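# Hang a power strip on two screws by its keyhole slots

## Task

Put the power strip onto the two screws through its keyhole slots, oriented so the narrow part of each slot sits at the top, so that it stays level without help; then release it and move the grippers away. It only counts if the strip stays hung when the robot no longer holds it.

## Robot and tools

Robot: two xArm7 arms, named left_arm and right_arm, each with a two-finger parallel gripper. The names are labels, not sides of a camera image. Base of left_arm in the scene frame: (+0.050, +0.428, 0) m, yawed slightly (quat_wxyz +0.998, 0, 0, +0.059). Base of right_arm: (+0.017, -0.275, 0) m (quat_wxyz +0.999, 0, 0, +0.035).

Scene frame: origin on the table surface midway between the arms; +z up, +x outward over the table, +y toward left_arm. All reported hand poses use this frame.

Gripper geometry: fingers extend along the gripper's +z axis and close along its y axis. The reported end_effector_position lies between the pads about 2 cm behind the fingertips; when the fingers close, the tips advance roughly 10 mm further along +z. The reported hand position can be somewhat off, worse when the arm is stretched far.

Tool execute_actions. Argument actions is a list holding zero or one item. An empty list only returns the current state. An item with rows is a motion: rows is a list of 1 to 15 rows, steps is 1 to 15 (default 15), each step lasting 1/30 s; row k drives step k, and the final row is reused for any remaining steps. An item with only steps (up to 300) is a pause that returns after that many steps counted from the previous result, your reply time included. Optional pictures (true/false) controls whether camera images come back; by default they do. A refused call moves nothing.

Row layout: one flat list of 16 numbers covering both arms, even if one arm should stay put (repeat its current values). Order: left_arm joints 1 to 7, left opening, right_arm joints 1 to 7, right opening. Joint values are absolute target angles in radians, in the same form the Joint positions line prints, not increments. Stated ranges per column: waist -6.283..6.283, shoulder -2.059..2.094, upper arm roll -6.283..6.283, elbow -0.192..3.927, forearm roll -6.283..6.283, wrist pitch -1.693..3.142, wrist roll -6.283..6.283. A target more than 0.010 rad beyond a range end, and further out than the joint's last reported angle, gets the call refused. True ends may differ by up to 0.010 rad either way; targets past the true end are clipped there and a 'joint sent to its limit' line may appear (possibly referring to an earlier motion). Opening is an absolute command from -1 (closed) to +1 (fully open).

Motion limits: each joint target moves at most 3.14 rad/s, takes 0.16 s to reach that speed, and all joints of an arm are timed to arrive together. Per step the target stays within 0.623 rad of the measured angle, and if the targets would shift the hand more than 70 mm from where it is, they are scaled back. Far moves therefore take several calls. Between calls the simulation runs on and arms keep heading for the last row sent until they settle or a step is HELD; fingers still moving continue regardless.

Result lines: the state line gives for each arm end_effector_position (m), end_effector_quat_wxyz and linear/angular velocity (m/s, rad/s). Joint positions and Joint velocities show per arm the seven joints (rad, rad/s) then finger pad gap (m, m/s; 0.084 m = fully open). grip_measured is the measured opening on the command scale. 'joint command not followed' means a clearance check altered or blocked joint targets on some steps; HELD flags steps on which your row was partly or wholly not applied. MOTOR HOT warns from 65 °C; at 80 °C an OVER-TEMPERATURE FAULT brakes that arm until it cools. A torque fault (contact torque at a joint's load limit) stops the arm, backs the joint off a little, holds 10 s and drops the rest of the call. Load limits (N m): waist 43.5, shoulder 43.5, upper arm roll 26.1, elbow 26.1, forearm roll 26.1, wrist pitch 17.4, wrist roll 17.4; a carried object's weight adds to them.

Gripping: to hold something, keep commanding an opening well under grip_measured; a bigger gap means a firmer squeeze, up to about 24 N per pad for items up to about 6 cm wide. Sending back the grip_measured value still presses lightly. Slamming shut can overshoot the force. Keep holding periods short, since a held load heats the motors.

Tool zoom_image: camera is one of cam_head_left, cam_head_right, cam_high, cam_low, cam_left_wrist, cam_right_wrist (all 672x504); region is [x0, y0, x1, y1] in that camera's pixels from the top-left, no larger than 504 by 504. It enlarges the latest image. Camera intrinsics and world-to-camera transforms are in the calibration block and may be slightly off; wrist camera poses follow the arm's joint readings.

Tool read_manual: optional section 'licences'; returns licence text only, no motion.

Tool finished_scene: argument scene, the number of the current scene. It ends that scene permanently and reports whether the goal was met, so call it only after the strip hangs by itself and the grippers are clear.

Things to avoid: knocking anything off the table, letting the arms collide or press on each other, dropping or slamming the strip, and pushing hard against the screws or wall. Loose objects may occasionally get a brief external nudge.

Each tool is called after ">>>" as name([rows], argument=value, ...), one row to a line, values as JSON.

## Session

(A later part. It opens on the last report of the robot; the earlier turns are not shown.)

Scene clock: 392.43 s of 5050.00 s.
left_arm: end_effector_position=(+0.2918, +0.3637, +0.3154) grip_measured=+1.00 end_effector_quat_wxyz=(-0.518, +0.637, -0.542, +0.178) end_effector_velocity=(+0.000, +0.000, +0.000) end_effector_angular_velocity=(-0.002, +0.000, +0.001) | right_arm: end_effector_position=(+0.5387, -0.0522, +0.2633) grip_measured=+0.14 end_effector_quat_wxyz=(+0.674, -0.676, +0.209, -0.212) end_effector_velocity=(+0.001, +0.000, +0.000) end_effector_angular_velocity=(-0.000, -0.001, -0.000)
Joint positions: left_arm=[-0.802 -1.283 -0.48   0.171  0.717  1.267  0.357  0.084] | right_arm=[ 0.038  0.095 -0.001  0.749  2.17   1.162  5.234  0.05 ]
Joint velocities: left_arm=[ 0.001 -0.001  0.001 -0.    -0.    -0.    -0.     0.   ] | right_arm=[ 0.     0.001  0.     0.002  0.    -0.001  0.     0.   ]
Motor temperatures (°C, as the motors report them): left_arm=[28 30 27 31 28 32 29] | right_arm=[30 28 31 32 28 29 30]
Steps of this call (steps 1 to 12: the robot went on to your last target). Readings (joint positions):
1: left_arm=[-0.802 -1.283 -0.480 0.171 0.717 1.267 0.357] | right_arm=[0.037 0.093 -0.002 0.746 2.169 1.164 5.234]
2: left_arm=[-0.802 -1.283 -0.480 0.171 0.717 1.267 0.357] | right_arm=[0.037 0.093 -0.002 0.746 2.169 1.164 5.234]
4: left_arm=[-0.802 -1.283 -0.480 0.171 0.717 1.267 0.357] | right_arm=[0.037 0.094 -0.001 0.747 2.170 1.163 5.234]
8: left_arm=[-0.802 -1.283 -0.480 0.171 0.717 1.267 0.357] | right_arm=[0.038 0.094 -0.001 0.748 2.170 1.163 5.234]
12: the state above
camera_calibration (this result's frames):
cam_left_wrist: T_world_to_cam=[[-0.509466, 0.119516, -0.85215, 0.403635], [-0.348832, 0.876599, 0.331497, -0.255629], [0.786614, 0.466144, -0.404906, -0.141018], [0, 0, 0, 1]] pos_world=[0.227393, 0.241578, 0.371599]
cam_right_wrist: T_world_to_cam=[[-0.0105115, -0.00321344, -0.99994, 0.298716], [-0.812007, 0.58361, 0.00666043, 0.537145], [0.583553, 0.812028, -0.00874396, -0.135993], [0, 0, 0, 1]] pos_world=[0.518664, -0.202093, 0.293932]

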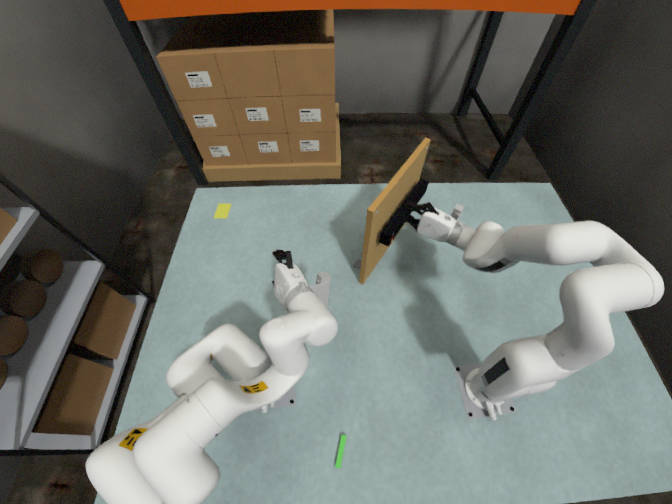

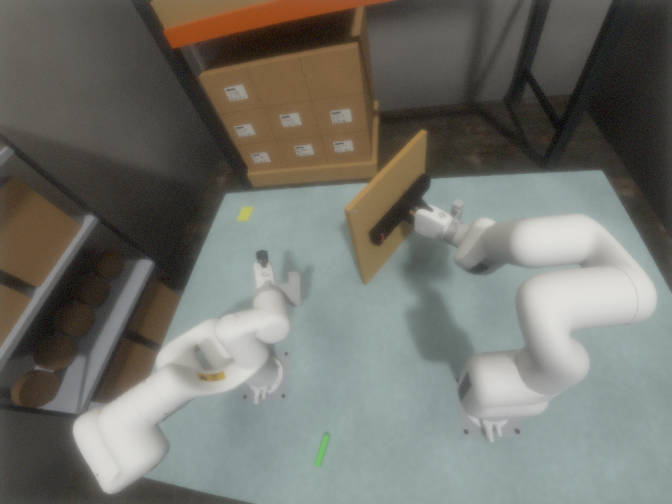

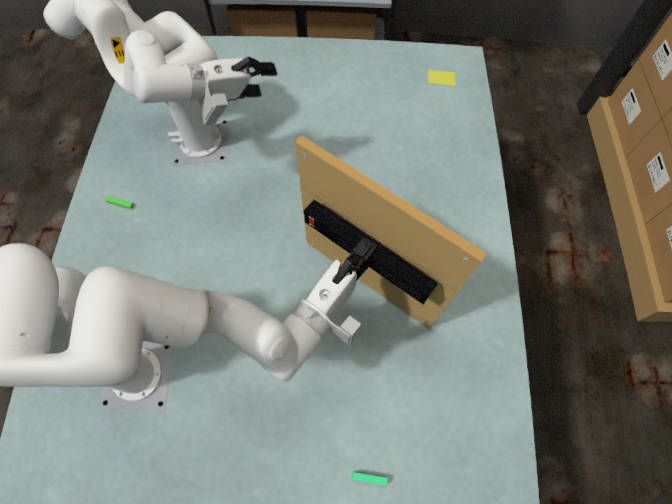

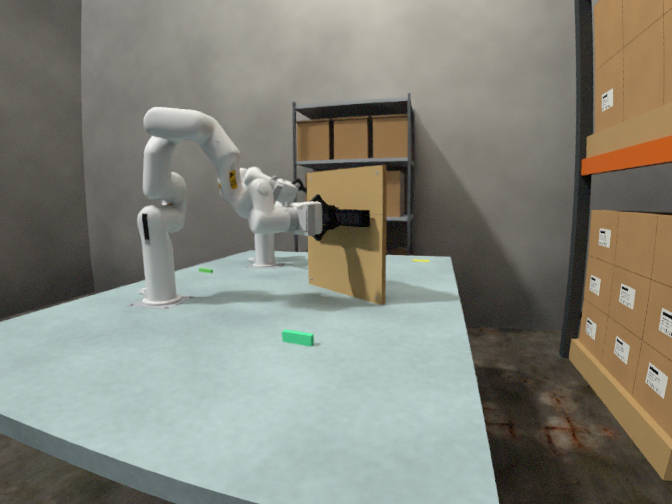

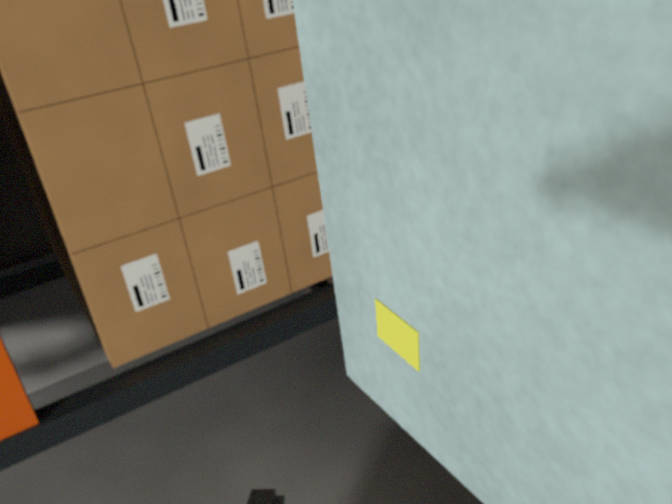

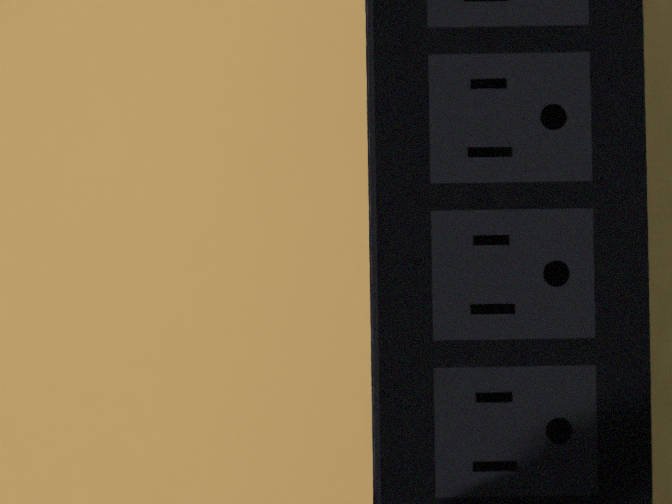

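>>> execute_actions([
  {"rows":[[-0.802,-1.283,-0.48,0.171,0.717,1.267,0.357,1,0.027,0.0857,0,0.7372,2.16,1.1699,5.234,-0.5],[-0.802,-1.283,-0.48,0.171,0.717,1.267,0.357,1,0.027,0.0857,0,0.7372,2.16,1.1699,5.234,-0.5],[-0.802,-1.283,-0.48,0.171,0.717,1.267,0.357,1,0.027,0.0857,0,0.7372,2.16,1.1699,5.234,-0.5],[-0.802,-1.283,-0.48,0.171,0.717,1.267,0.357,1,0.027,0.0857,0,0.7372,2.16,1.1699,5.234,-0.5],[-0.802,-1.283,-0.48,0.171,0.717,1.267,0.357,1,0.0346,0.0769,0,0.726,2.168,1.1679,5.234,-0.5],[-0.802,-1.283,-0.48,0.171,0.717,1.267,0.357,1,0.0346,0.0769,0,0.726,2.168,1.1679,5.234,-0.5],[-0.802,-1.283,-0.48,0.171,0.717,1.267,0.357,1,0.0346,0.0769,0,0.726,2.168,1.1679,5.234,-0.5],[-0.802,-1.283,-0.48,0.171,0.717,1.267,0.357,1,0.0346,0.0769,0,0.726,2.168,1.1679,5.234,-0.5],[-0.802,-1.283,-0.48,0.171,0.717,1.267,0.357,1,0.0346,0.0769,0,0.726,2.168,1.1679,5.234,-0.5],[-0.802,-1.283,-0.48,0.171,0.717,1.267,0.357,1,0.0438,0.0841,0,0.7353,2.176,1.1622,5.234,-0.5],[-0.802,-1.283,-0.48,0.171,0.717,1.267,0.357,1,0.0438,0.0841,0,0.7353,2.176,1.1622,5.234,-0.5],[-0.802,-1.283,-0.48,0.171,0.717,1.267,0.357,1,0.053,0.0913,0,0.7446,2.184,1.1565,5.234,-0.5]],"steps":15},
], pictures=false)

>>> execute_actions([
  {"steps":15},
])

Scene clock: 412.07 s of 5050.00 s.
left_arm: end_effector_position=(+0.2918, +0.3637, +0.3154) grip_measured=+1.00 end_effector_quat_wxyz=(-0.518, +0.637, -0.542, +0.178) end_effector_velocity=(+0.000, -0.001, +0.000) end_effector_angular_velocity=(-0.000, -0.001, -0.002) | right_arm: end_effector_position=(+0.5351, -0.0481, +0.2632) grip_measured=+0.14 end_effector_quat_wxyz=(+0.676, -0.675, +0.210, -0.210) end_effector_velocity=(+0.011, -0.008, -0.009) end_effector_angular_velocity=(+0.002, +0.025, -0.047)
Joint positions: left_arm=[-0.802 -1.283 -0.48   0.171  0.717  1.267  0.357  0.084] | right_arm=[ 0.048  0.088 -0.     0.739  2.179  1.16   5.234  0.05 ]
Joint velocities: left_arm=[-0.001 -0.    -0.     0.     0.001 -0.001 -0.     0.   ] | right_arm=[ 0.039  0.022 -0.041  0.01   0.042 -0.025 -0.002  0.   ]
Motor temperatures (°C, as the motors report them): left_arm=[28 30 27 31 28 32 29] | right_arm=[30 28 32 33 28 29 30]
Steps of this call (steps 1 to 15: the robot went on to your last target; steps 16 to 90: nothing new was sent; then 16.13 s passed at rest; steps 91 to 105: all 15 steps of this action). Readings (joint positions):
91: left_arm=[-0.802 -1.283 -0.480 0.171 0.717 1.267 0.357] | right_arm=[0.038 0.095 -0.000 0.749 2.170 1.163 5.234]
92: left_arm=[-0.802 -1.283 -0.480 0.171 0.717 1.267 0.357] | right_arm=[0.037 0.094 0.001 0.748 2.168 1.164 5.234]
94: left_arm=[-0.802 -1.283 -0.480 0.171 0.717 1.267 0.357] | right_arm=[0.034 0.090 0.006 0.744 2.163 1.168 5.234]
98: left_arm=[-0.802 -1.283 -0.480 0.171 0.717 1.267 0.357] | right_arm=[0.035 0.081 0.004 0.733 2.165 1.169 5.234]
105: the state above

Scene clock: 412.57 s of 5050.00 s.
left_arm: end_effector_position=(+0.2918, +0.3637, +0.3154) grip_measured=+1.00 end_effector_quat_wxyz=(-0.518, +0.637, -0.542, +0.178) end_effector_velocity=(+0.000, +0.000, -0.000) end_effector_angular_velocity=(-0.001, +0.001, -0.000) | right_arm: end_effector_position=(+0.5367, -0.0473, +0.2629) grip_measured=+0.14 end_effector_quat_wxyz=(+0.675, -0.675, +0.211, -0.210) end_effector_velocity=(+0.001, +0.001, +0.001) end_effector_angular_velocity=(+0.001, -0.001, +0.000)
Joint positions: left_arm=[-0.802 -1.283 -0.48   0.171  0.717  1.267  0.357  0.084] | right_arm=[ 0.052  0.091 -0.001  0.744  2.184  1.156  5.234  0.05 ]
Joint velocities: left_arm=[ 0.001  0.     0.001 -0.    -0.    -0.001  0.     0.   ] | right_arm=[ 0.001  0.001  0.001  0.003  0.002 -0.001  0.     0.   ]
Motor temperatures (°C, as the motors report them): left_arm=[28 30 27 31 28 32 29] | right_arm=[30 28 32 33 28 29 30]
Steps of this call (steps 1 to 15: the robot went on to your last target). Readings (joint positions):
1: left_arm=[-0.802 -1.283 -0.480 0.171 0.717 1.267 0.357] | right_arm=[0.049 0.089 -0.001 0.740 2.181 1.159 5.234]
2: left_arm=[-0.802 -1.283 -0.480 0.171 0.717 1.267 0.357] | right_arm=[0.050 0.089 -0.002 0.740 2.181 1.158 5.234]
4: left_arm=[-0.802 -1.283 -0.480 0.171 0.717 1.267 0.357] | right_arm=[0.051 0.090 -0.002 0.741 2.182 1.158 5.234]
8: left_arm=[-0.802 -1.283 -0.480 0.171 0.717 1.267 0.357] | right_arm=[0.052 0.091 -0.002 0.743 2.184 1.157 5.234]
15: the state above
All arms were judged still, so your last target was given up. Only a new action makes them travel on or press farther. Fingers that are still opening or closing keep moving.
camera_calibration (this result's frames):
cam_left_wrist: T_world_to_cam=[[-0.509466, 0.119516, -0.85215, 0.403635], [-0.348832, 0.876599, 0.331497, -0.255629], [0.786613, 0.466144, -0.404907, -0.141018], [0, 0, 0, 1]] pos_world=[0.227393, 0.241578, 0.371599]
cam_right_wrist: T_world_to_cam=[[-0.0159982, 0.000328151, -0.999872, 0.301398], [-0.81171, 0.583912, 0.0131792, 0.530786], [0.583842, 0.811817, -0.0090752, -0.138846], [0, 0, 0, 1]] pos_world=[0.51673, -0.197314, 0.293104]

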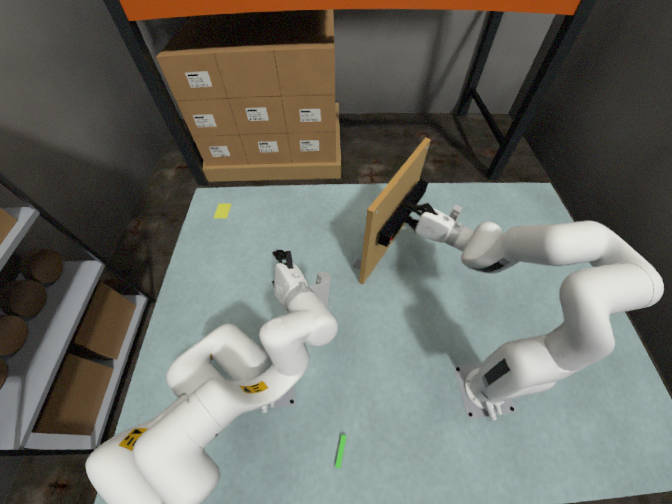

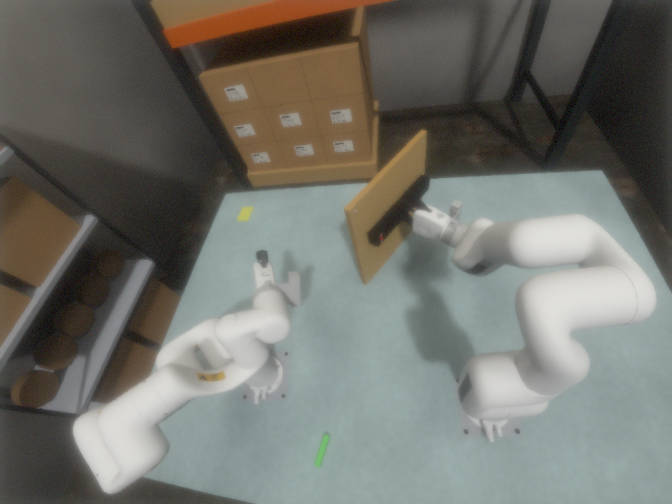

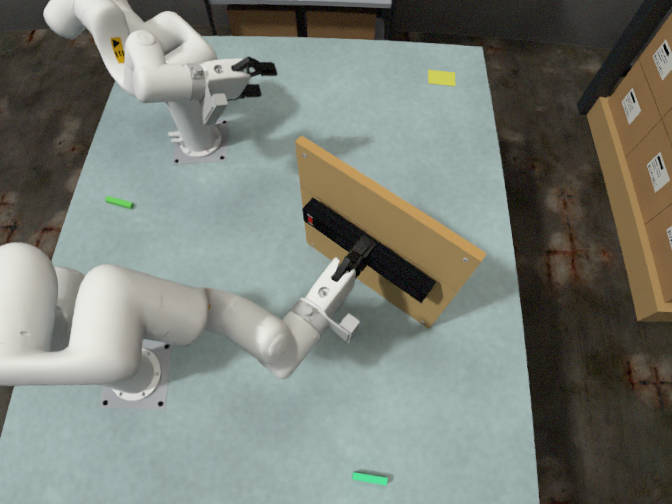

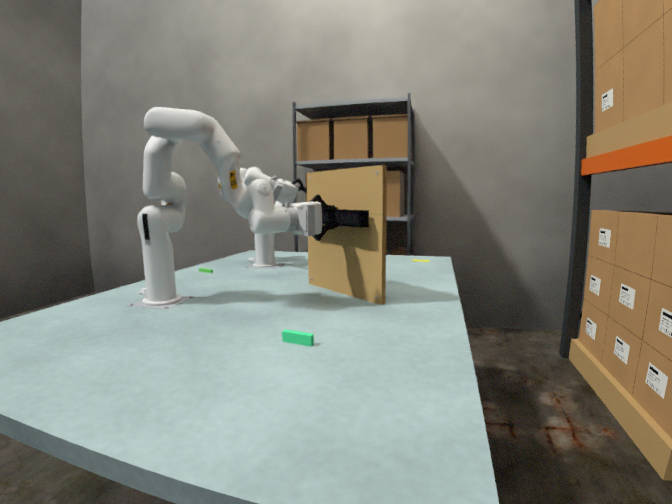

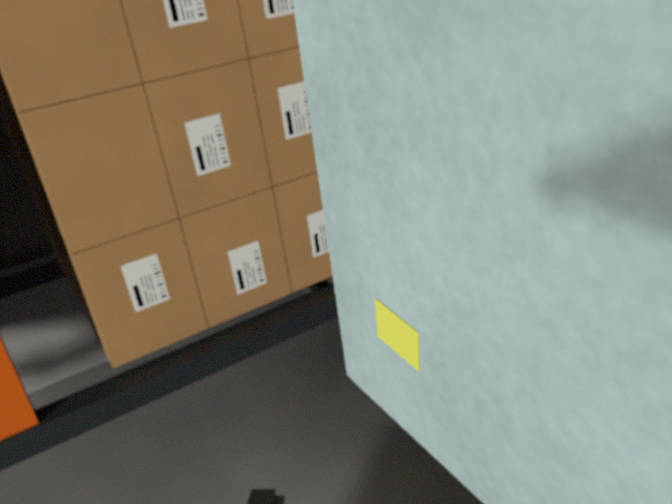

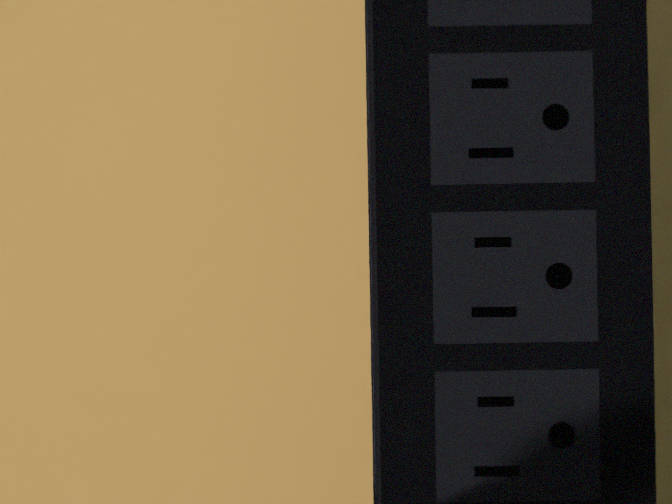

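>>> zoom_image(camera="cam_high", region=[290, 180, 450, 310])

>>> zoom_image(camera="cam_head_left", region=[340, 160, 450, 280])

Region (290, 180, 450, 310) of cam_high's 672x504 image, scaled by 3.150, with more detail than that image has; it fills the top 410 rows of this view, and the rest is white.

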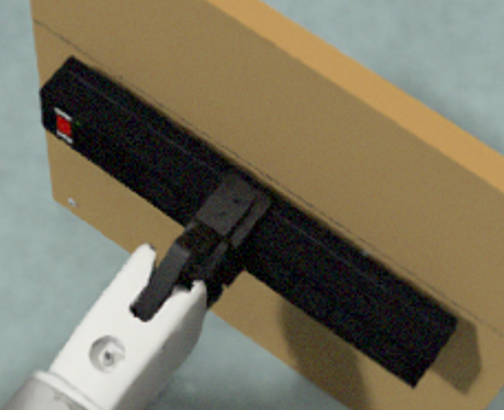

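Region (340, 160, 450, 280) of cam_head_left's 672x504 image, scaled by 4.200, with more detail than that image has; it fills the left 462 columns of this view, and the rest is white.

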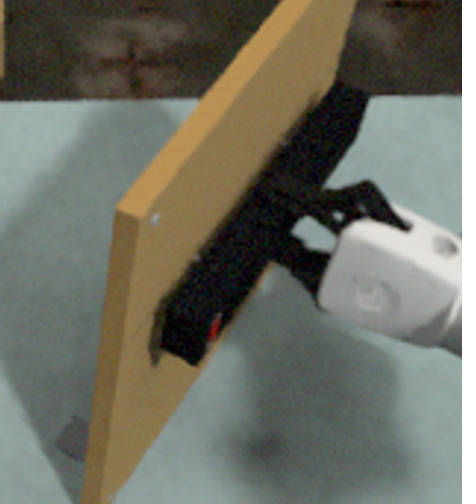

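>>> execute_actions([
  {"rows":[[-0.802,-1.283,-0.48,0.171,0.717,1.267,0.357,1,0.03,0.0733,0,0.7214,2.164,1.1708,5.234,-0.5],[-0.802,-1.283,-0.48,0.171,0.717,1.267,0.357,1,0.03,0.0733,0,0.7214,2.164,1.1708,5.234,-0.5],[-0.802,-1.283,-0.48,0.171,0.717,1.267,0.357,1,0.03,0.0733,0,0.7214,2.164,1.1708,5.234,-0.5],[-0.802,-1.283,-0.48,0.171,0.717,1.267,0.357,1,0.03,0.0733,0,0.7214,2.164,1.1708,5.222,-0.5]],"steps":15},
])

>>> zoom_image(camera="cam_head_left", region=[340, 160, 450, 280])

>>> zoom_image(camera="cam_high", region=[290, 180, 450, 310])

Scene clock: 446.17 s of 5050.00 s.
left_arm: end_effector_position=(+0.2918, +0.3637, +0.3154) grip_measured=+1.00 end_effector_quat_wxyz=(-0.518, +0.637, -0.542, +0.178) end_effector_velocity=(+0.000, -0.001, +0.000) end_effector_angular_velocity=(-0.001, +0.000, -0.002) | right_arm: end_effector_position=(+0.5307, -0.0536, +0.2638) grip_measured=+0.14 end_effector_quat_wxyz=(+0.674, -0.677, +0.204, -0.214) end_effector_velocity=(+0.004, -0.012, -0.003) end_effector_angular_velocity=(-0.008, +0.003, -0.022)
Joint positions: left_arm=[-0.802 -1.283 -0.48   0.171  0.717  1.267  0.357  0.084] | right_arm=[0.031 0.073 0.001 0.722 2.164 1.172 5.222 0.05 ]
Joint velocities: left_arm=[-0.     0.     0.001  0.    -0.    -0.002  0.    -0.   ] | right_arm=[-0.01  -0.    -0.012 -0.004 -0.003 -0.005 -0.003 -0.   ]
Motor temperatures (°C, as the motors report them): left_arm=[28 30 27 31 28 32 29] | right_arm=[30 28 32 34 28 30 30]
Steps of this call (steps 1 to 90: nothing new was sent; then 30.10 s passed at rest; steps 91 to 105: all 15 steps of this action). Readings (joint positions):
91: left_arm=[-0.802 -1.283 -0.480 0.171 0.717 1.267 0.357] | right_arm=[0.053 0.091 -0.000 0.744 2.184 1.157 5.234]
92: left_arm=[-0.802 -1.283 -0.480 0.171 0.717 1.267 0.357] | right_arm=[0.050 0.089 0.001 0.742 2.181 1.159 5.234]
94: left_arm=[-0.802 -1.283 -0.480 0.171 0.717 1.267 0.357] | right_arm=[0.042 0.080 0.005 0.736 2.173 1.167 5.234]
98: left_arm=[-0.802 -1.283 -0.480 0.171 0.717 1.267 0.357] | right_arm=[0.036 0.074 0.007 0.725 2.165 1.173 5.225]
105: the state above
camera_calibration (this result's frames):
cam_left_wrist: T_world_to_cam=[[-0.509466, 0.119516, -0.85215, 0.403635], [-0.348832, 0.876599, 0.331497, -0.255629], [0.786614, 0.466144, -0.404906, -0.141018], [0, 0, 0, 1]] pos_world=[0.227393, 0.241578, 0.371599]
cam_right_wrist: T_world_to_cam=[[-0.00125466, -0.00750299, -0.999971, 0.294056], [-0.814834, 0.579685, -0.00332712, 0.535325], [0.579693, 0.814806, -0.006841, -0.128452], [0, 0, 0, 1]] pos_world=[0.511033, -0.20345, 0.29495]

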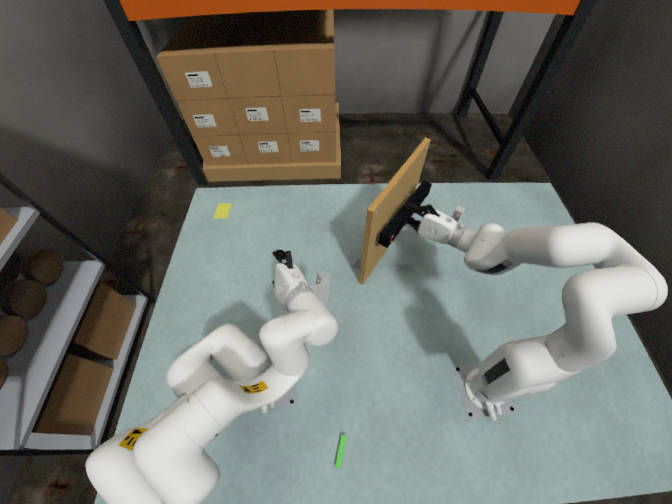

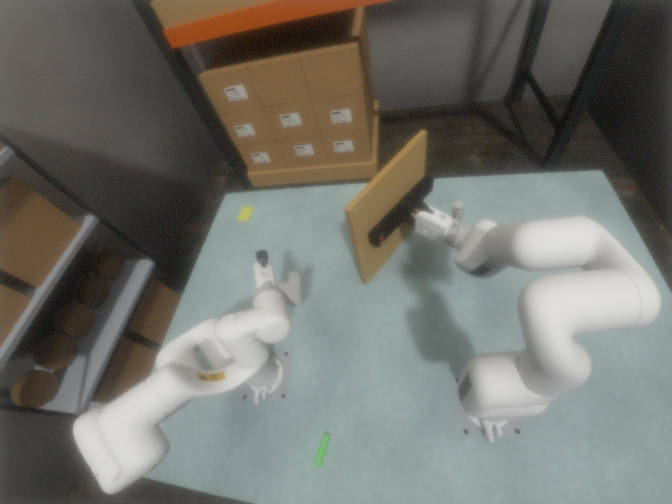

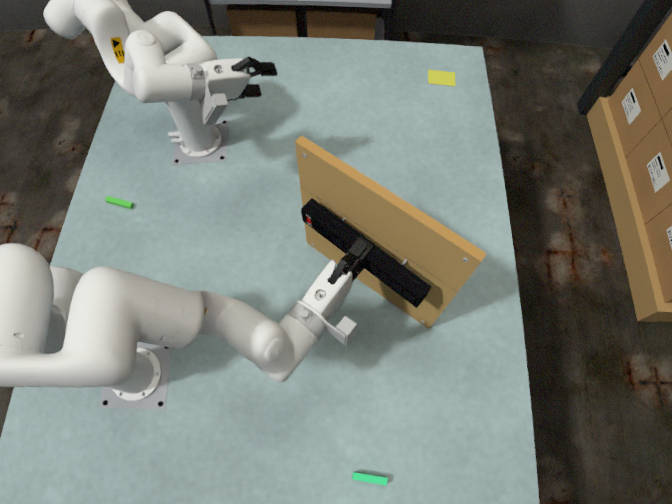

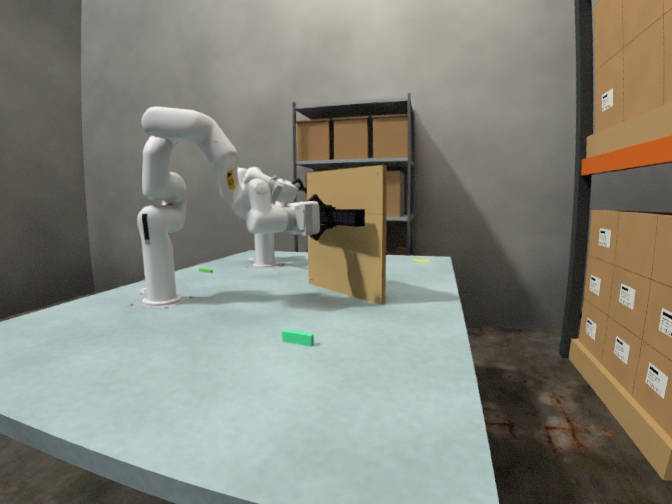

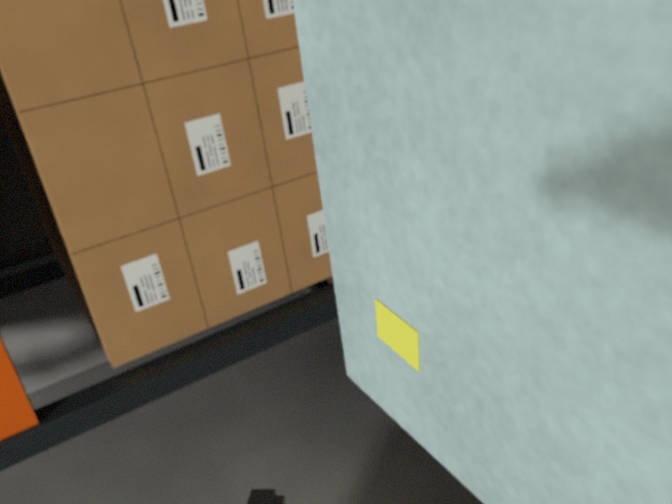

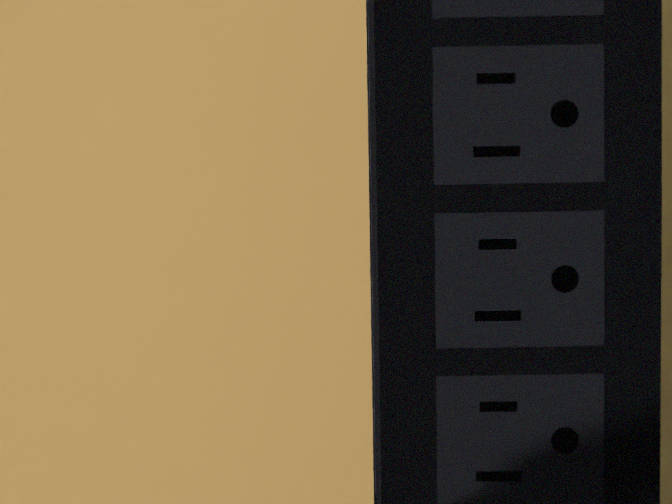

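Region (340, 160, 450, 280) of cam_head_left's 672x504 image, scaled by 4.200, with more detail than that image has; it fills the left 462 columns of this view, and the rest is white.

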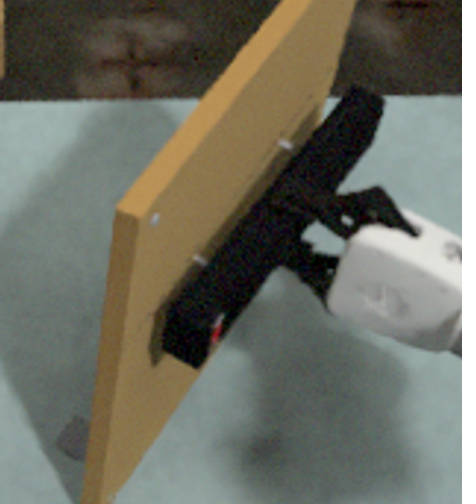

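Region (290, 180, 450, 310) of cam_high's 672x504 image, scaled by 3.150, with more detail than that image has; it fills the top 410 rows of this view, and the rest is white.

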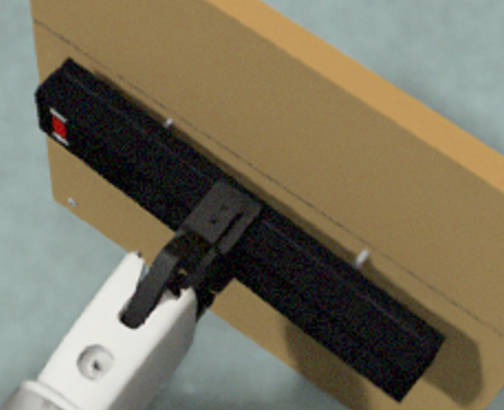

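>>> execute_actions([
  {"rows":[[-0.802,-1.283,-0.48,0.171,0.717,1.267,0.357,1,0.04,0.081,0,0.731,2.172,1.165,5.222,-0.5],[-0.802,-1.283,-0.48,0.171,0.717,1.267,0.357,1,0.04,0.081,0,0.731,2.172,1.165,5.222,-0.5],[-0.802,-1.283,-0.48,0.171,0.717,1.267,0.357,1,0.04,0.081,0,0.731,2.172,1.165,5.222,-0.5],[-0.802,-1.283,-0.48,0.171,0.717,1.267,0.357,1,0.04,0.081,0,0.731,2.172,1.165,5.222,-0.5],[-0.802,-1.283,-0.48,0.171,0.717,1.267,0.357,1,0.053,0.0913,0,0.7446,2.184,1.1565,5.222,-0.5],[-0.802,-1.283,-0.48,0.171,0.717,1.267,0.357,1,0.053,0.0913,0,0.7446,2.184,1.1565,5.222,-0.5],[-0.802,-1.283,-0.48,0.171,0.717,1.267,0.357,1,0.053,0.0913,0,0.7446,2.184,1.1565,5.222,-0.5],[-0.802,-1.283,-0.48,0.171,0.717,1.267,0.357,1,0.053,0.0913,0,0.7446,2.184,1.1565,5.222,-0.5],[-0.802,-1.283,-0.48,0.171,0.717,1.267,0.357,1,0.0668,0.1021,0,0.7585,2.196,1.148,5.222,-0.5]],"steps":15},
], pictures=false)

>>> execute_actions([
  {"steps":15},
])

>>> zoom_image(camera="cam_head_left", region=[340, 160, 450, 280])

>>> zoom_image(camera="cam_high", region=[290, 180, 450, 310])

Scene clock: 460.20 s of 5050.00 s.
left_arm: end_effector_position=(+0.2918, +0.3637, +0.3154) grip_measured=+1.00 end_effector_quat_wxyz=(-0.518, +0.637, -0.542, +0.178) end_effector_velocity=(+0.000, -0.001, +0.000) end_effector_angular_velocity=(-0.002, -0.001, -0.002) | right_arm: end_effector_position=(+0.5395, -0.0443, +0.2630) grip_measured=+0.14 end_effector_quat_wxyz=(+0.674, -0.676, +0.209, -0.214) end_effector_velocity=(+0.007, +0.011, -0.000) end_effector_angular_velocity=(+0.001, +0.005, -0.001)
Joint positions: left_arm=[-0.802 -1.283 -0.48   0.171  0.717  1.267  0.357  0.084] | right_arm=[ 0.063  0.099 -0.003  0.755  2.194  1.149  5.222  0.05 ]
Joint velocities: left_arm=[-0.    -0.     0.001  0.001  0.    -0.002 -0.     0.   ] | right_arm=[ 0.024  0.022  0.004  0.03   0.024 -0.021 -0.     0.   ]
Motor temperatures (°C, as the motors report them): left_arm=[28 30 27 31 28 32 29] | right_arm=[30 28 32 33 28 30 30]
Steps of this call (steps 1 to 15: the robot went on to your last target; steps 16 to 90: nothing new was sent; then 10.53 s passed at rest; steps 91 to 105: all 15 steps of this action). Readings (joint positions):
91: left_arm=[-0.802 -1.283 -0.480 0.171 0.717 1.267 0.357] | right_arm=[0.030 0.073 -0.000 0.722 2.164 1.171 5.222]
92: left_arm=[-0.802 -1.283 -0.480 0.171 0.717 1.267 0.357] | right_arm=[0.032 0.075 -0.000 0.723 2.166 1.169 5.222]
94: left_arm=[-0.802 -1.283 -0.480 0.171 0.717 1.267 0.357] | right_arm=[0.036 0.078 -0.000 0.728 2.169 1.167 5.222]
98: left_arm=[-0.802 -1.283 -0.480 0.171 0.717 1.267 0.357] | right_arm=[0.047 0.087 -0.000 0.739 2.179 1.160 5.222]
105: the state above

Scene clock: 460.70 s of 5050.00 s.
left_arm: end_effector_position=(+0.2918, +0.3637, +0.3154) grip_measured=+1.00 end_effector_quat_wxyz=(-0.518, +0.637, -0.542, +0.178) end_effector_velocity=(-0.000, +0.000, -0.000) end_effector_angular_velocity=(-0.001, +0.001, +0.000) | right_arm: end_effector_position=(+0.5402, -0.0424, +0.2631) grip_measured=+0.14 end_effector_quat_wxyz=(+0.674, -0.676, +0.208, -0.214) end_effector_velocity=(-0.000, +0.001, +0.001) end_effector_angular_velocity=(+0.001, -0.001, +0.003)
Joint positions: left_arm=[-0.802 -1.283 -0.48   0.171  0.717  1.267  0.357  0.084] | right_arm=[ 0.066  0.102 -0.002  0.759  2.196  1.147  5.222  0.05 ]
Joint velocities: left_arm=[-0.001 -0.001  0.002  0.    -0.     0.002  0.001  0.   ] | right_arm=[ 0.001  0.001  0.     0.001 -0.001  0.002  0.     0.   ]
Motor temperatures (°C, as the motors report them): left_arm=[28 30 27 31 28 32 29] | right_arm=[30 28 32 33 28 30 30]
Steps of this call (steps 1 to 15: the robot went on to your last target). Readings (joint positions):
1: left_arm=[-0.802 -1.283 -0.480 0.171 0.717 1.267 0.357] | right_arm=[0.064 0.100 -0.003 0.756 2.195 1.149 5.222]
2: left_arm=[-0.802 -1.283 -0.480 0.171 0.717 1.267 0.357] | right_arm=[0.064 0.100 -0.003 0.756 2.195 1.148 5.222]
4: left_arm=[-0.802 -1.283 -0.480 0.171 0.717 1.267 0.357] | right_arm=[0.065 0.101 -0.003 0.757 2.196 1.148 5.222]
8: left_arm=[-0.802 -1.283 -0.480 0.171 0.717 1.267 0.357] | right_arm=[0.065 0.102 -0.002 0.758 2.196 1.147 5.222]
15: the state above
All arms were judged still, so your last target was given up. Only a new action makes them travel on or press farther. Fingers that are still opening or closing keep moving.
camera_calibration (this result's frames):
cam_left_wrist: T_world_to_cam=[[-0.509466, 0.119516, -0.85215, 0.403635], [-0.348832, 0.876599, 0.331497, -0.255629], [0.786614, 0.466144, -0.404906, -0.141018], [0, 0, 0, 1]] pos_world=[0.227393, 0.241578, 0.371599]
cam_right_wrist: T_world_to_cam=[[-0.00754033, -0.00486875, -0.99996, 0.296912], [-0.811066, 0.584946, 0.00326788, 0.533066], [0.584907, 0.811057, -0.00835956, -0.145668], [0, 0, 0, 1]] pos_world=[0.519793, -0.192224, 0.29394]

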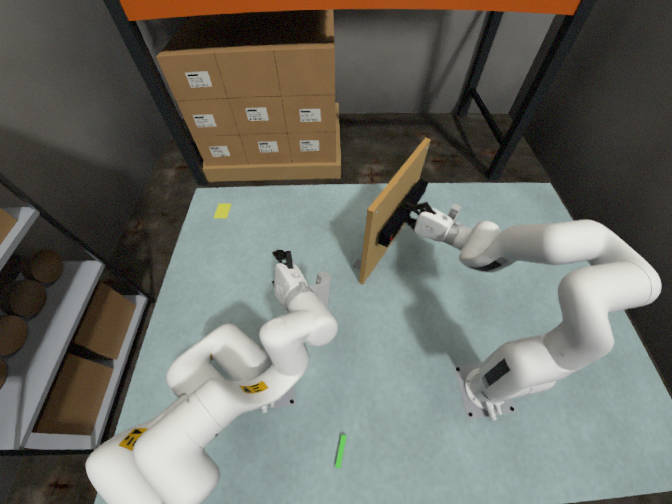

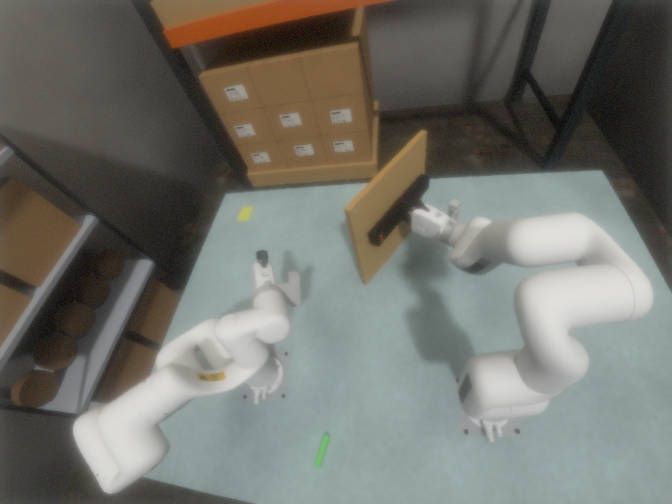

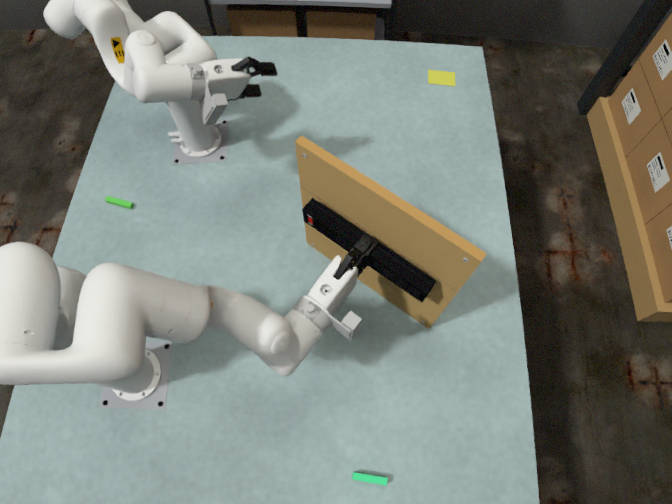

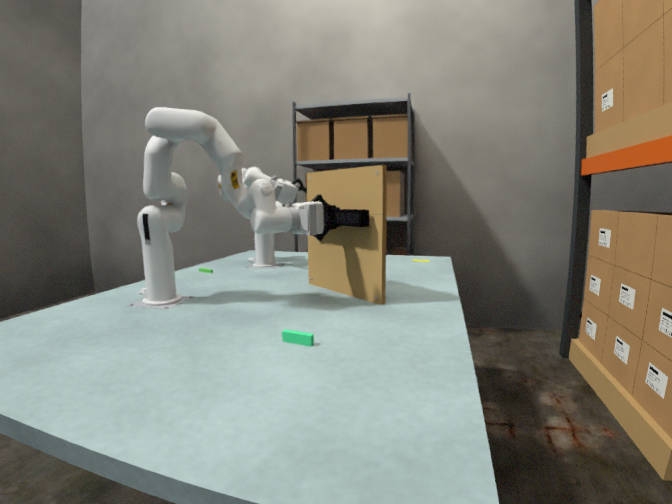

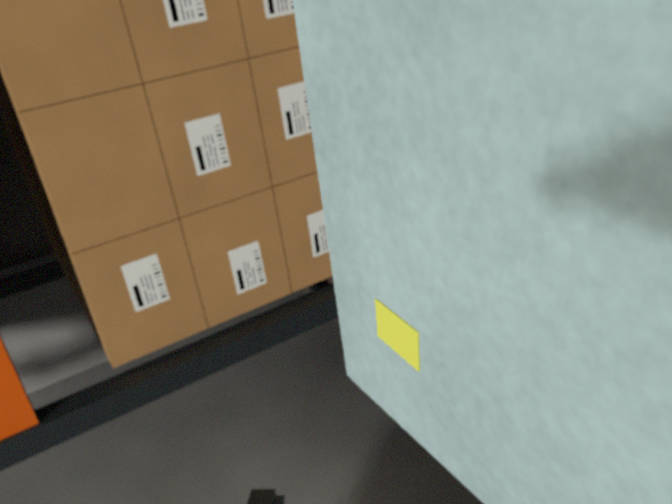

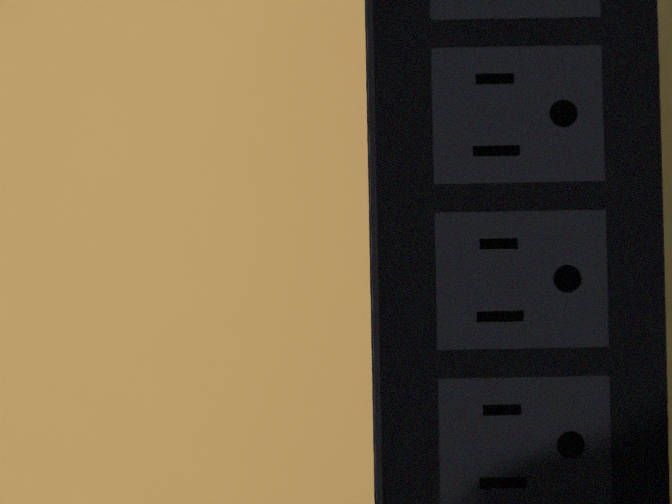

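Region (340, 160, 450, 280) of cam_head_left's 672x504 image, scaled by 4.200, with more detail than that image has; it fills the left 462 columns of this view, and the rest is white.

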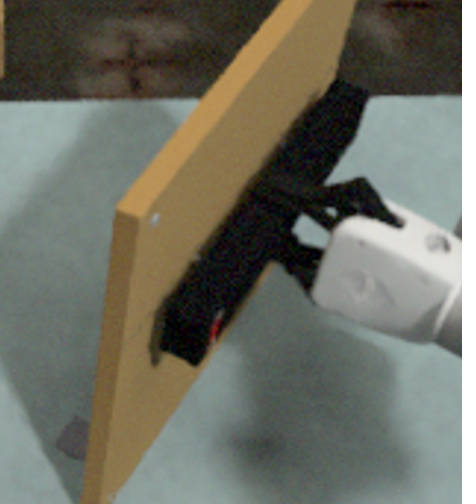

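Region (290, 180, 450, 310) of cam_high's 672x504 image, scaled by 3.150, with more detail than that image has; it fills the top 410 rows of this view, and the rest is white.

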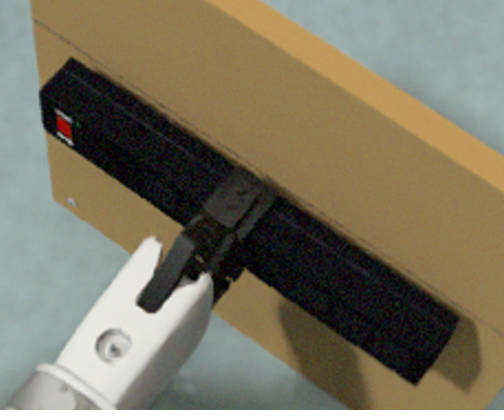

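>>> execute_actions([
  {"rows":[[-0.802,-1.283,-0.48,0.171,0.717,1.267,0.357,1,0.0599,0.0967,0,0.7515,2.19,1.1523,5.222,-0.5],[-0.802,-1.283,-0.48,0.171,0.717,1.267,0.357,1,0.0599,0.0967,0,0.7515,2.19,1.1523,5.222,-0.5],[-0.802,-1.283,-0.48,0.171,0.717,1.267,0.357,1,0.0599,0.0967,0,0.7515,2.19,1.1523,5.222,-0.5],[-0.802,-1.283,-0.48,0.171,0.717,1.267,0.357,1,0.059,0.1065,0,0.7515,2.192,1.1578,5.2137,-0.5],[-0.802,-1.283,-0.48,0.171,0.717,1.267,0.357,1,0.059,0.1065,0,0.7515,2.192,1.1578,5.2137,-0.5],[-0.802,-1.283,-0.48,0.171,0.717,1.267,0.357,1,0.0582,0.1163,0,0.7515,2.1939,1.1633,5.2054,-0.5],[-0.802,-1.283,-0.48,0.171,0.717,1.267,0.357,1,0.0582,0.1163,0,0.7515,2.1939,1.1633,5.2054,-0.5],[-0.802,-1.283,-0.48,0.171,0.717,1.267,0.357,1,0.0573,0.1261,0,0.7515,2.1959,1.1688,5.1971,-0.5],[-0.802,-1.283,-0.48,0.171,0.717,1.267,0.357,1,0.0573,0.1261,0,0.7515,2.1959,1.1688,5.1971,-0.5],[-0.802,-1.283,-0.48,0.171,0.717,1.267,0.357,1,0.0565,0.1359,0,0.7515,2.1978,1.1743,5.1888,-0.5]],"steps":15},
], pictures=false)

>>> execute_actions([
  {"steps":15},
])

>>> zoom_image(camera="cam_high", region=[290, 180, 450, 310])

Scene clock: 477.13 s of 5050.00 s.
left_arm: end_effector_position=(+0.2918, +0.3637, +0.3154) grip_measured=+1.00 end_effector_quat_wxyz=(-0.518, +0.637, -0.542, +0.178) end_effector_velocity=(+0.000, -0.001, +0.001) end_effector_angular_velocity=(-0.001, -0.001, -0.001) | right_arm: end_effector_position=(+0.5395, -0.0400, +0.2594) grip_measured=+0.15 end_effector_quat_wxyz=(+0.680, -0.672, +0.198, -0.216) end_effector_velocity=(+0.002, +0.002, -0.006) end_effector_angular_velocity=(+0.000, -0.017, +0.004)
Joint positions: left_arm=[-0.802 -1.283 -0.48   0.171  0.717  1.267  0.357  0.084] | right_arm=[0.058 0.125 0.002 0.76  2.198 1.183 5.191 0.05 ]
Joint velocities: left_arm=[ 0.    -0.    -0.     0.001 -0.    -0.001  0.    -0.   ] | right_arm=[-0.002  0.029  0.002  0.009  0.007  0.022 -0.031  0.001]
Motor temperatures (°C, as the motors report them): left_arm=[28 30 27 31 28 32 29] | right_arm=[30 28 33 32 28 30 30]
Steps of this call (steps 1 to 90: nothing new was sent; then 12.93 s passed at rest; steps 91 to 105: all 15 steps of this action). Readings (joint positions):
91: left_arm=[-0.802 -1.283 -0.480 0.171 0.717 1.267 0.357] | right_arm=[0.067 0.102 -0.000 0.758 2.196 1.148 5.222]
92: left_arm=[-0.802 -1.283 -0.480 0.171 0.717 1.267 0.357] | right_arm=[0.066 0.101 0.000 0.758 2.195 1.149 5.222]
94: left_arm=[-0.802 -1.283 -0.480 0.171 0.717 1.267 0.357] | right_arm=[0.064 0.098 0.002 0.755 2.192 1.152 5.222]
98: left_arm=[-0.802 -1.283 -0.480 0.171 0.717 1.267 0.357] | right_arm=[0.061 0.105 0.002 0.755 2.193 1.164 5.213]
105: the state above

Scene clock: 477.63 s of 5050.00 s.
left_arm: end_effector_position=(+0.2918, +0.3637, +0.3154) grip_measured=+1.00 end_effector_quat_wxyz=(-0.518, +0.637, -0.542, +0.178) end_effector_velocity=(-0.000, +0.000, +0.000) end_effector_angular_velocity=(-0.002, +0.000, +0.001) | right_arm: end_effector_position=(+0.5400, -0.0407, +0.2585) grip_measured=+0.15 end_effector_quat_wxyz=(+0.680, -0.672, +0.198, -0.217) end_effector_velocity=(+0.000, -0.000, +0.000) end_effector_angular_velocity=(-0.001, -0.002, +0.002)
Joint positions: left_arm=[-0.802 -1.283 -0.48   0.171  0.717  1.267  0.357  0.084] | right_arm=[0.057 0.129 0.001 0.761 2.198 1.187 5.189 0.05 ]
Joint velocities: left_arm=[ 0.001  0.     0.001  0.001 -0.001  0.    -0.    -0.   ] | right_arm=[-0.     0.001 -0.001  0.002 -0.004  0.002 -0.001  0.   ]
Motor temperatures (°C, as the motors report them): left_arm=[28 30 27 31 28 32 29] | right_arm=[30 28 33 32 28 30 30]
Steps of this call (steps 1 to 15: the robot went on to your last target). Readings (joint positions):
1: left_arm=[-0.802 -1.283 -0.480 0.171 0.717 1.267 0.357] | right_arm=[0.058 0.126 0.002 0.760 2.199 1.184 5.191]
2: left_arm=[-0.802 -1.283 -0.480 0.171 0.717 1.267 0.357] | right_arm=[0.058 0.127 0.002 0.760 2.199 1.185 5.190]
4: left_arm=[-0.802 -1.283 -0.480 0.171 0.717 1.267 0.357] | right_arm=[0.057 0.128 0.002 0.760 2.199 1.186 5.189]
8: left_arm=[-0.802 -1.283 -0.480 0.171 0.717 1.267 0.357] | right_arm=[0.057 0.128 0.001 0.761 2.199 1.186 5.189]
15: the state above
All arms were judged still, so your last target was given up. Only a new action makes them travel on or press farther. Fingers that are still opening or closing keep moving.
camera_calibration (this result's frames):
cam_left_wrist: T_world_to_cam=[[-0.509466, 0.119516, -0.852151, 0.403635], [-0.348832, 0.876599, 0.331497, -0.255629], [0.786614, 0.466143, -0.404906, -0.141018], [0, 0, 0, 1]] pos_world=[0.227393, 0.241578, 0.371599]
cam_right_wrist: T_world_to_cam=[[0.0151934, 0.00302711, -0.99988, 0.280323], [-0.817524, 0.575795, -0.0106793, 0.538636], [0.575693, 0.817589, 0.011223, -0.14683], [0, 0, 0, 1]] pos_world=[0.520618, -0.190946, 0.287689]

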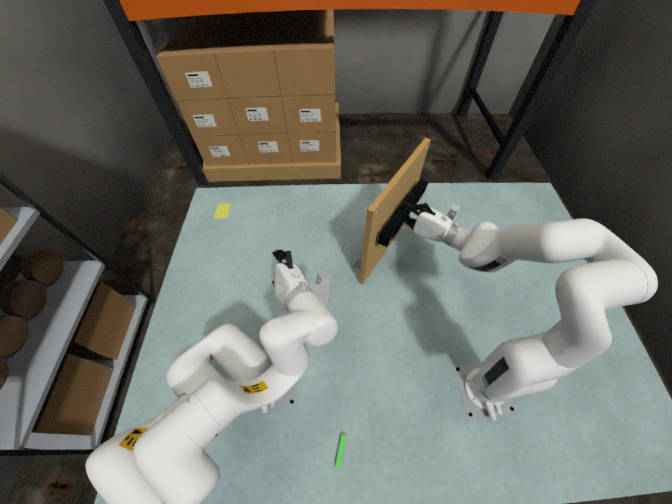

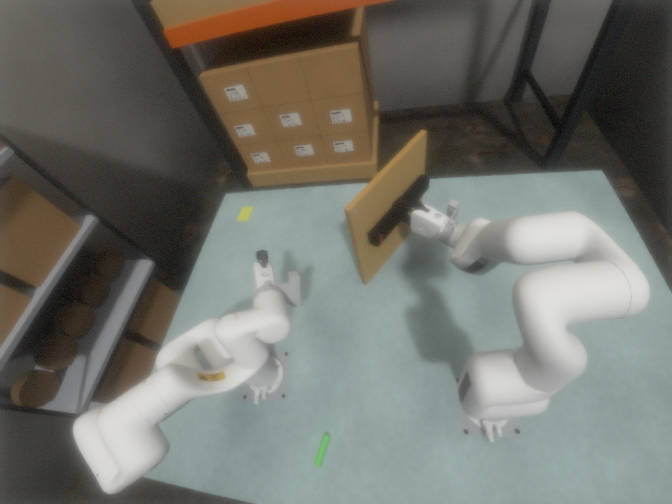

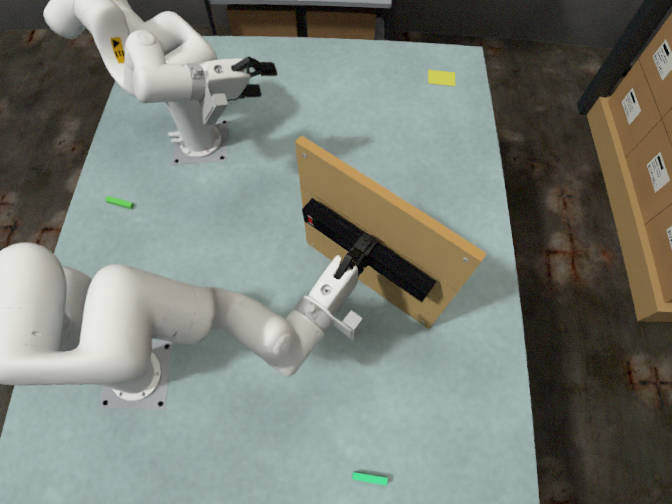

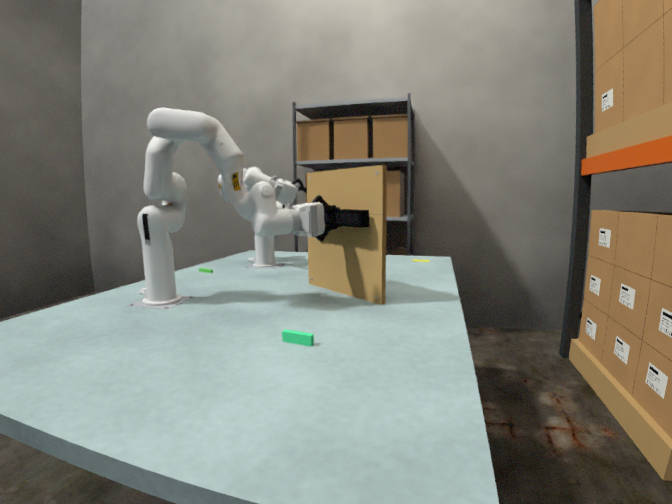

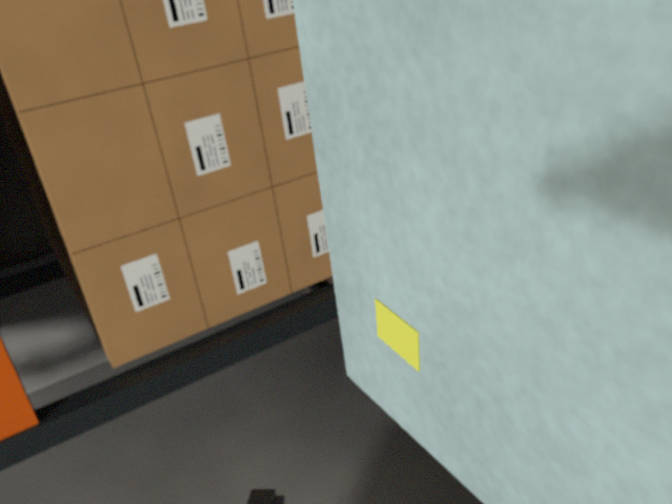

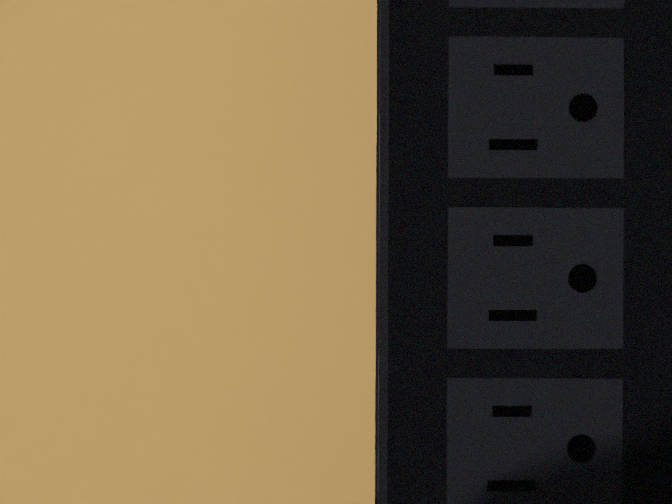

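Region (290, 180, 450, 310) of cam_high's 672x504 image, scaled by 3.150, with more detail than that image has; it fills the top 410 rows of this view, and the rest is white.

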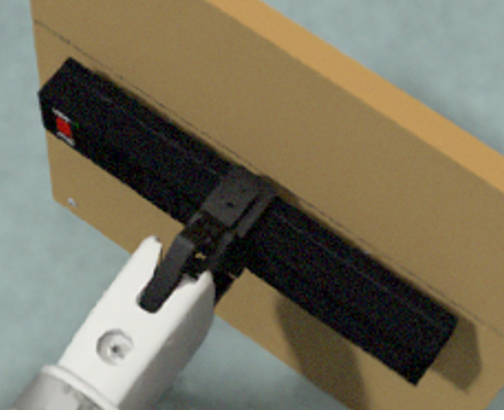

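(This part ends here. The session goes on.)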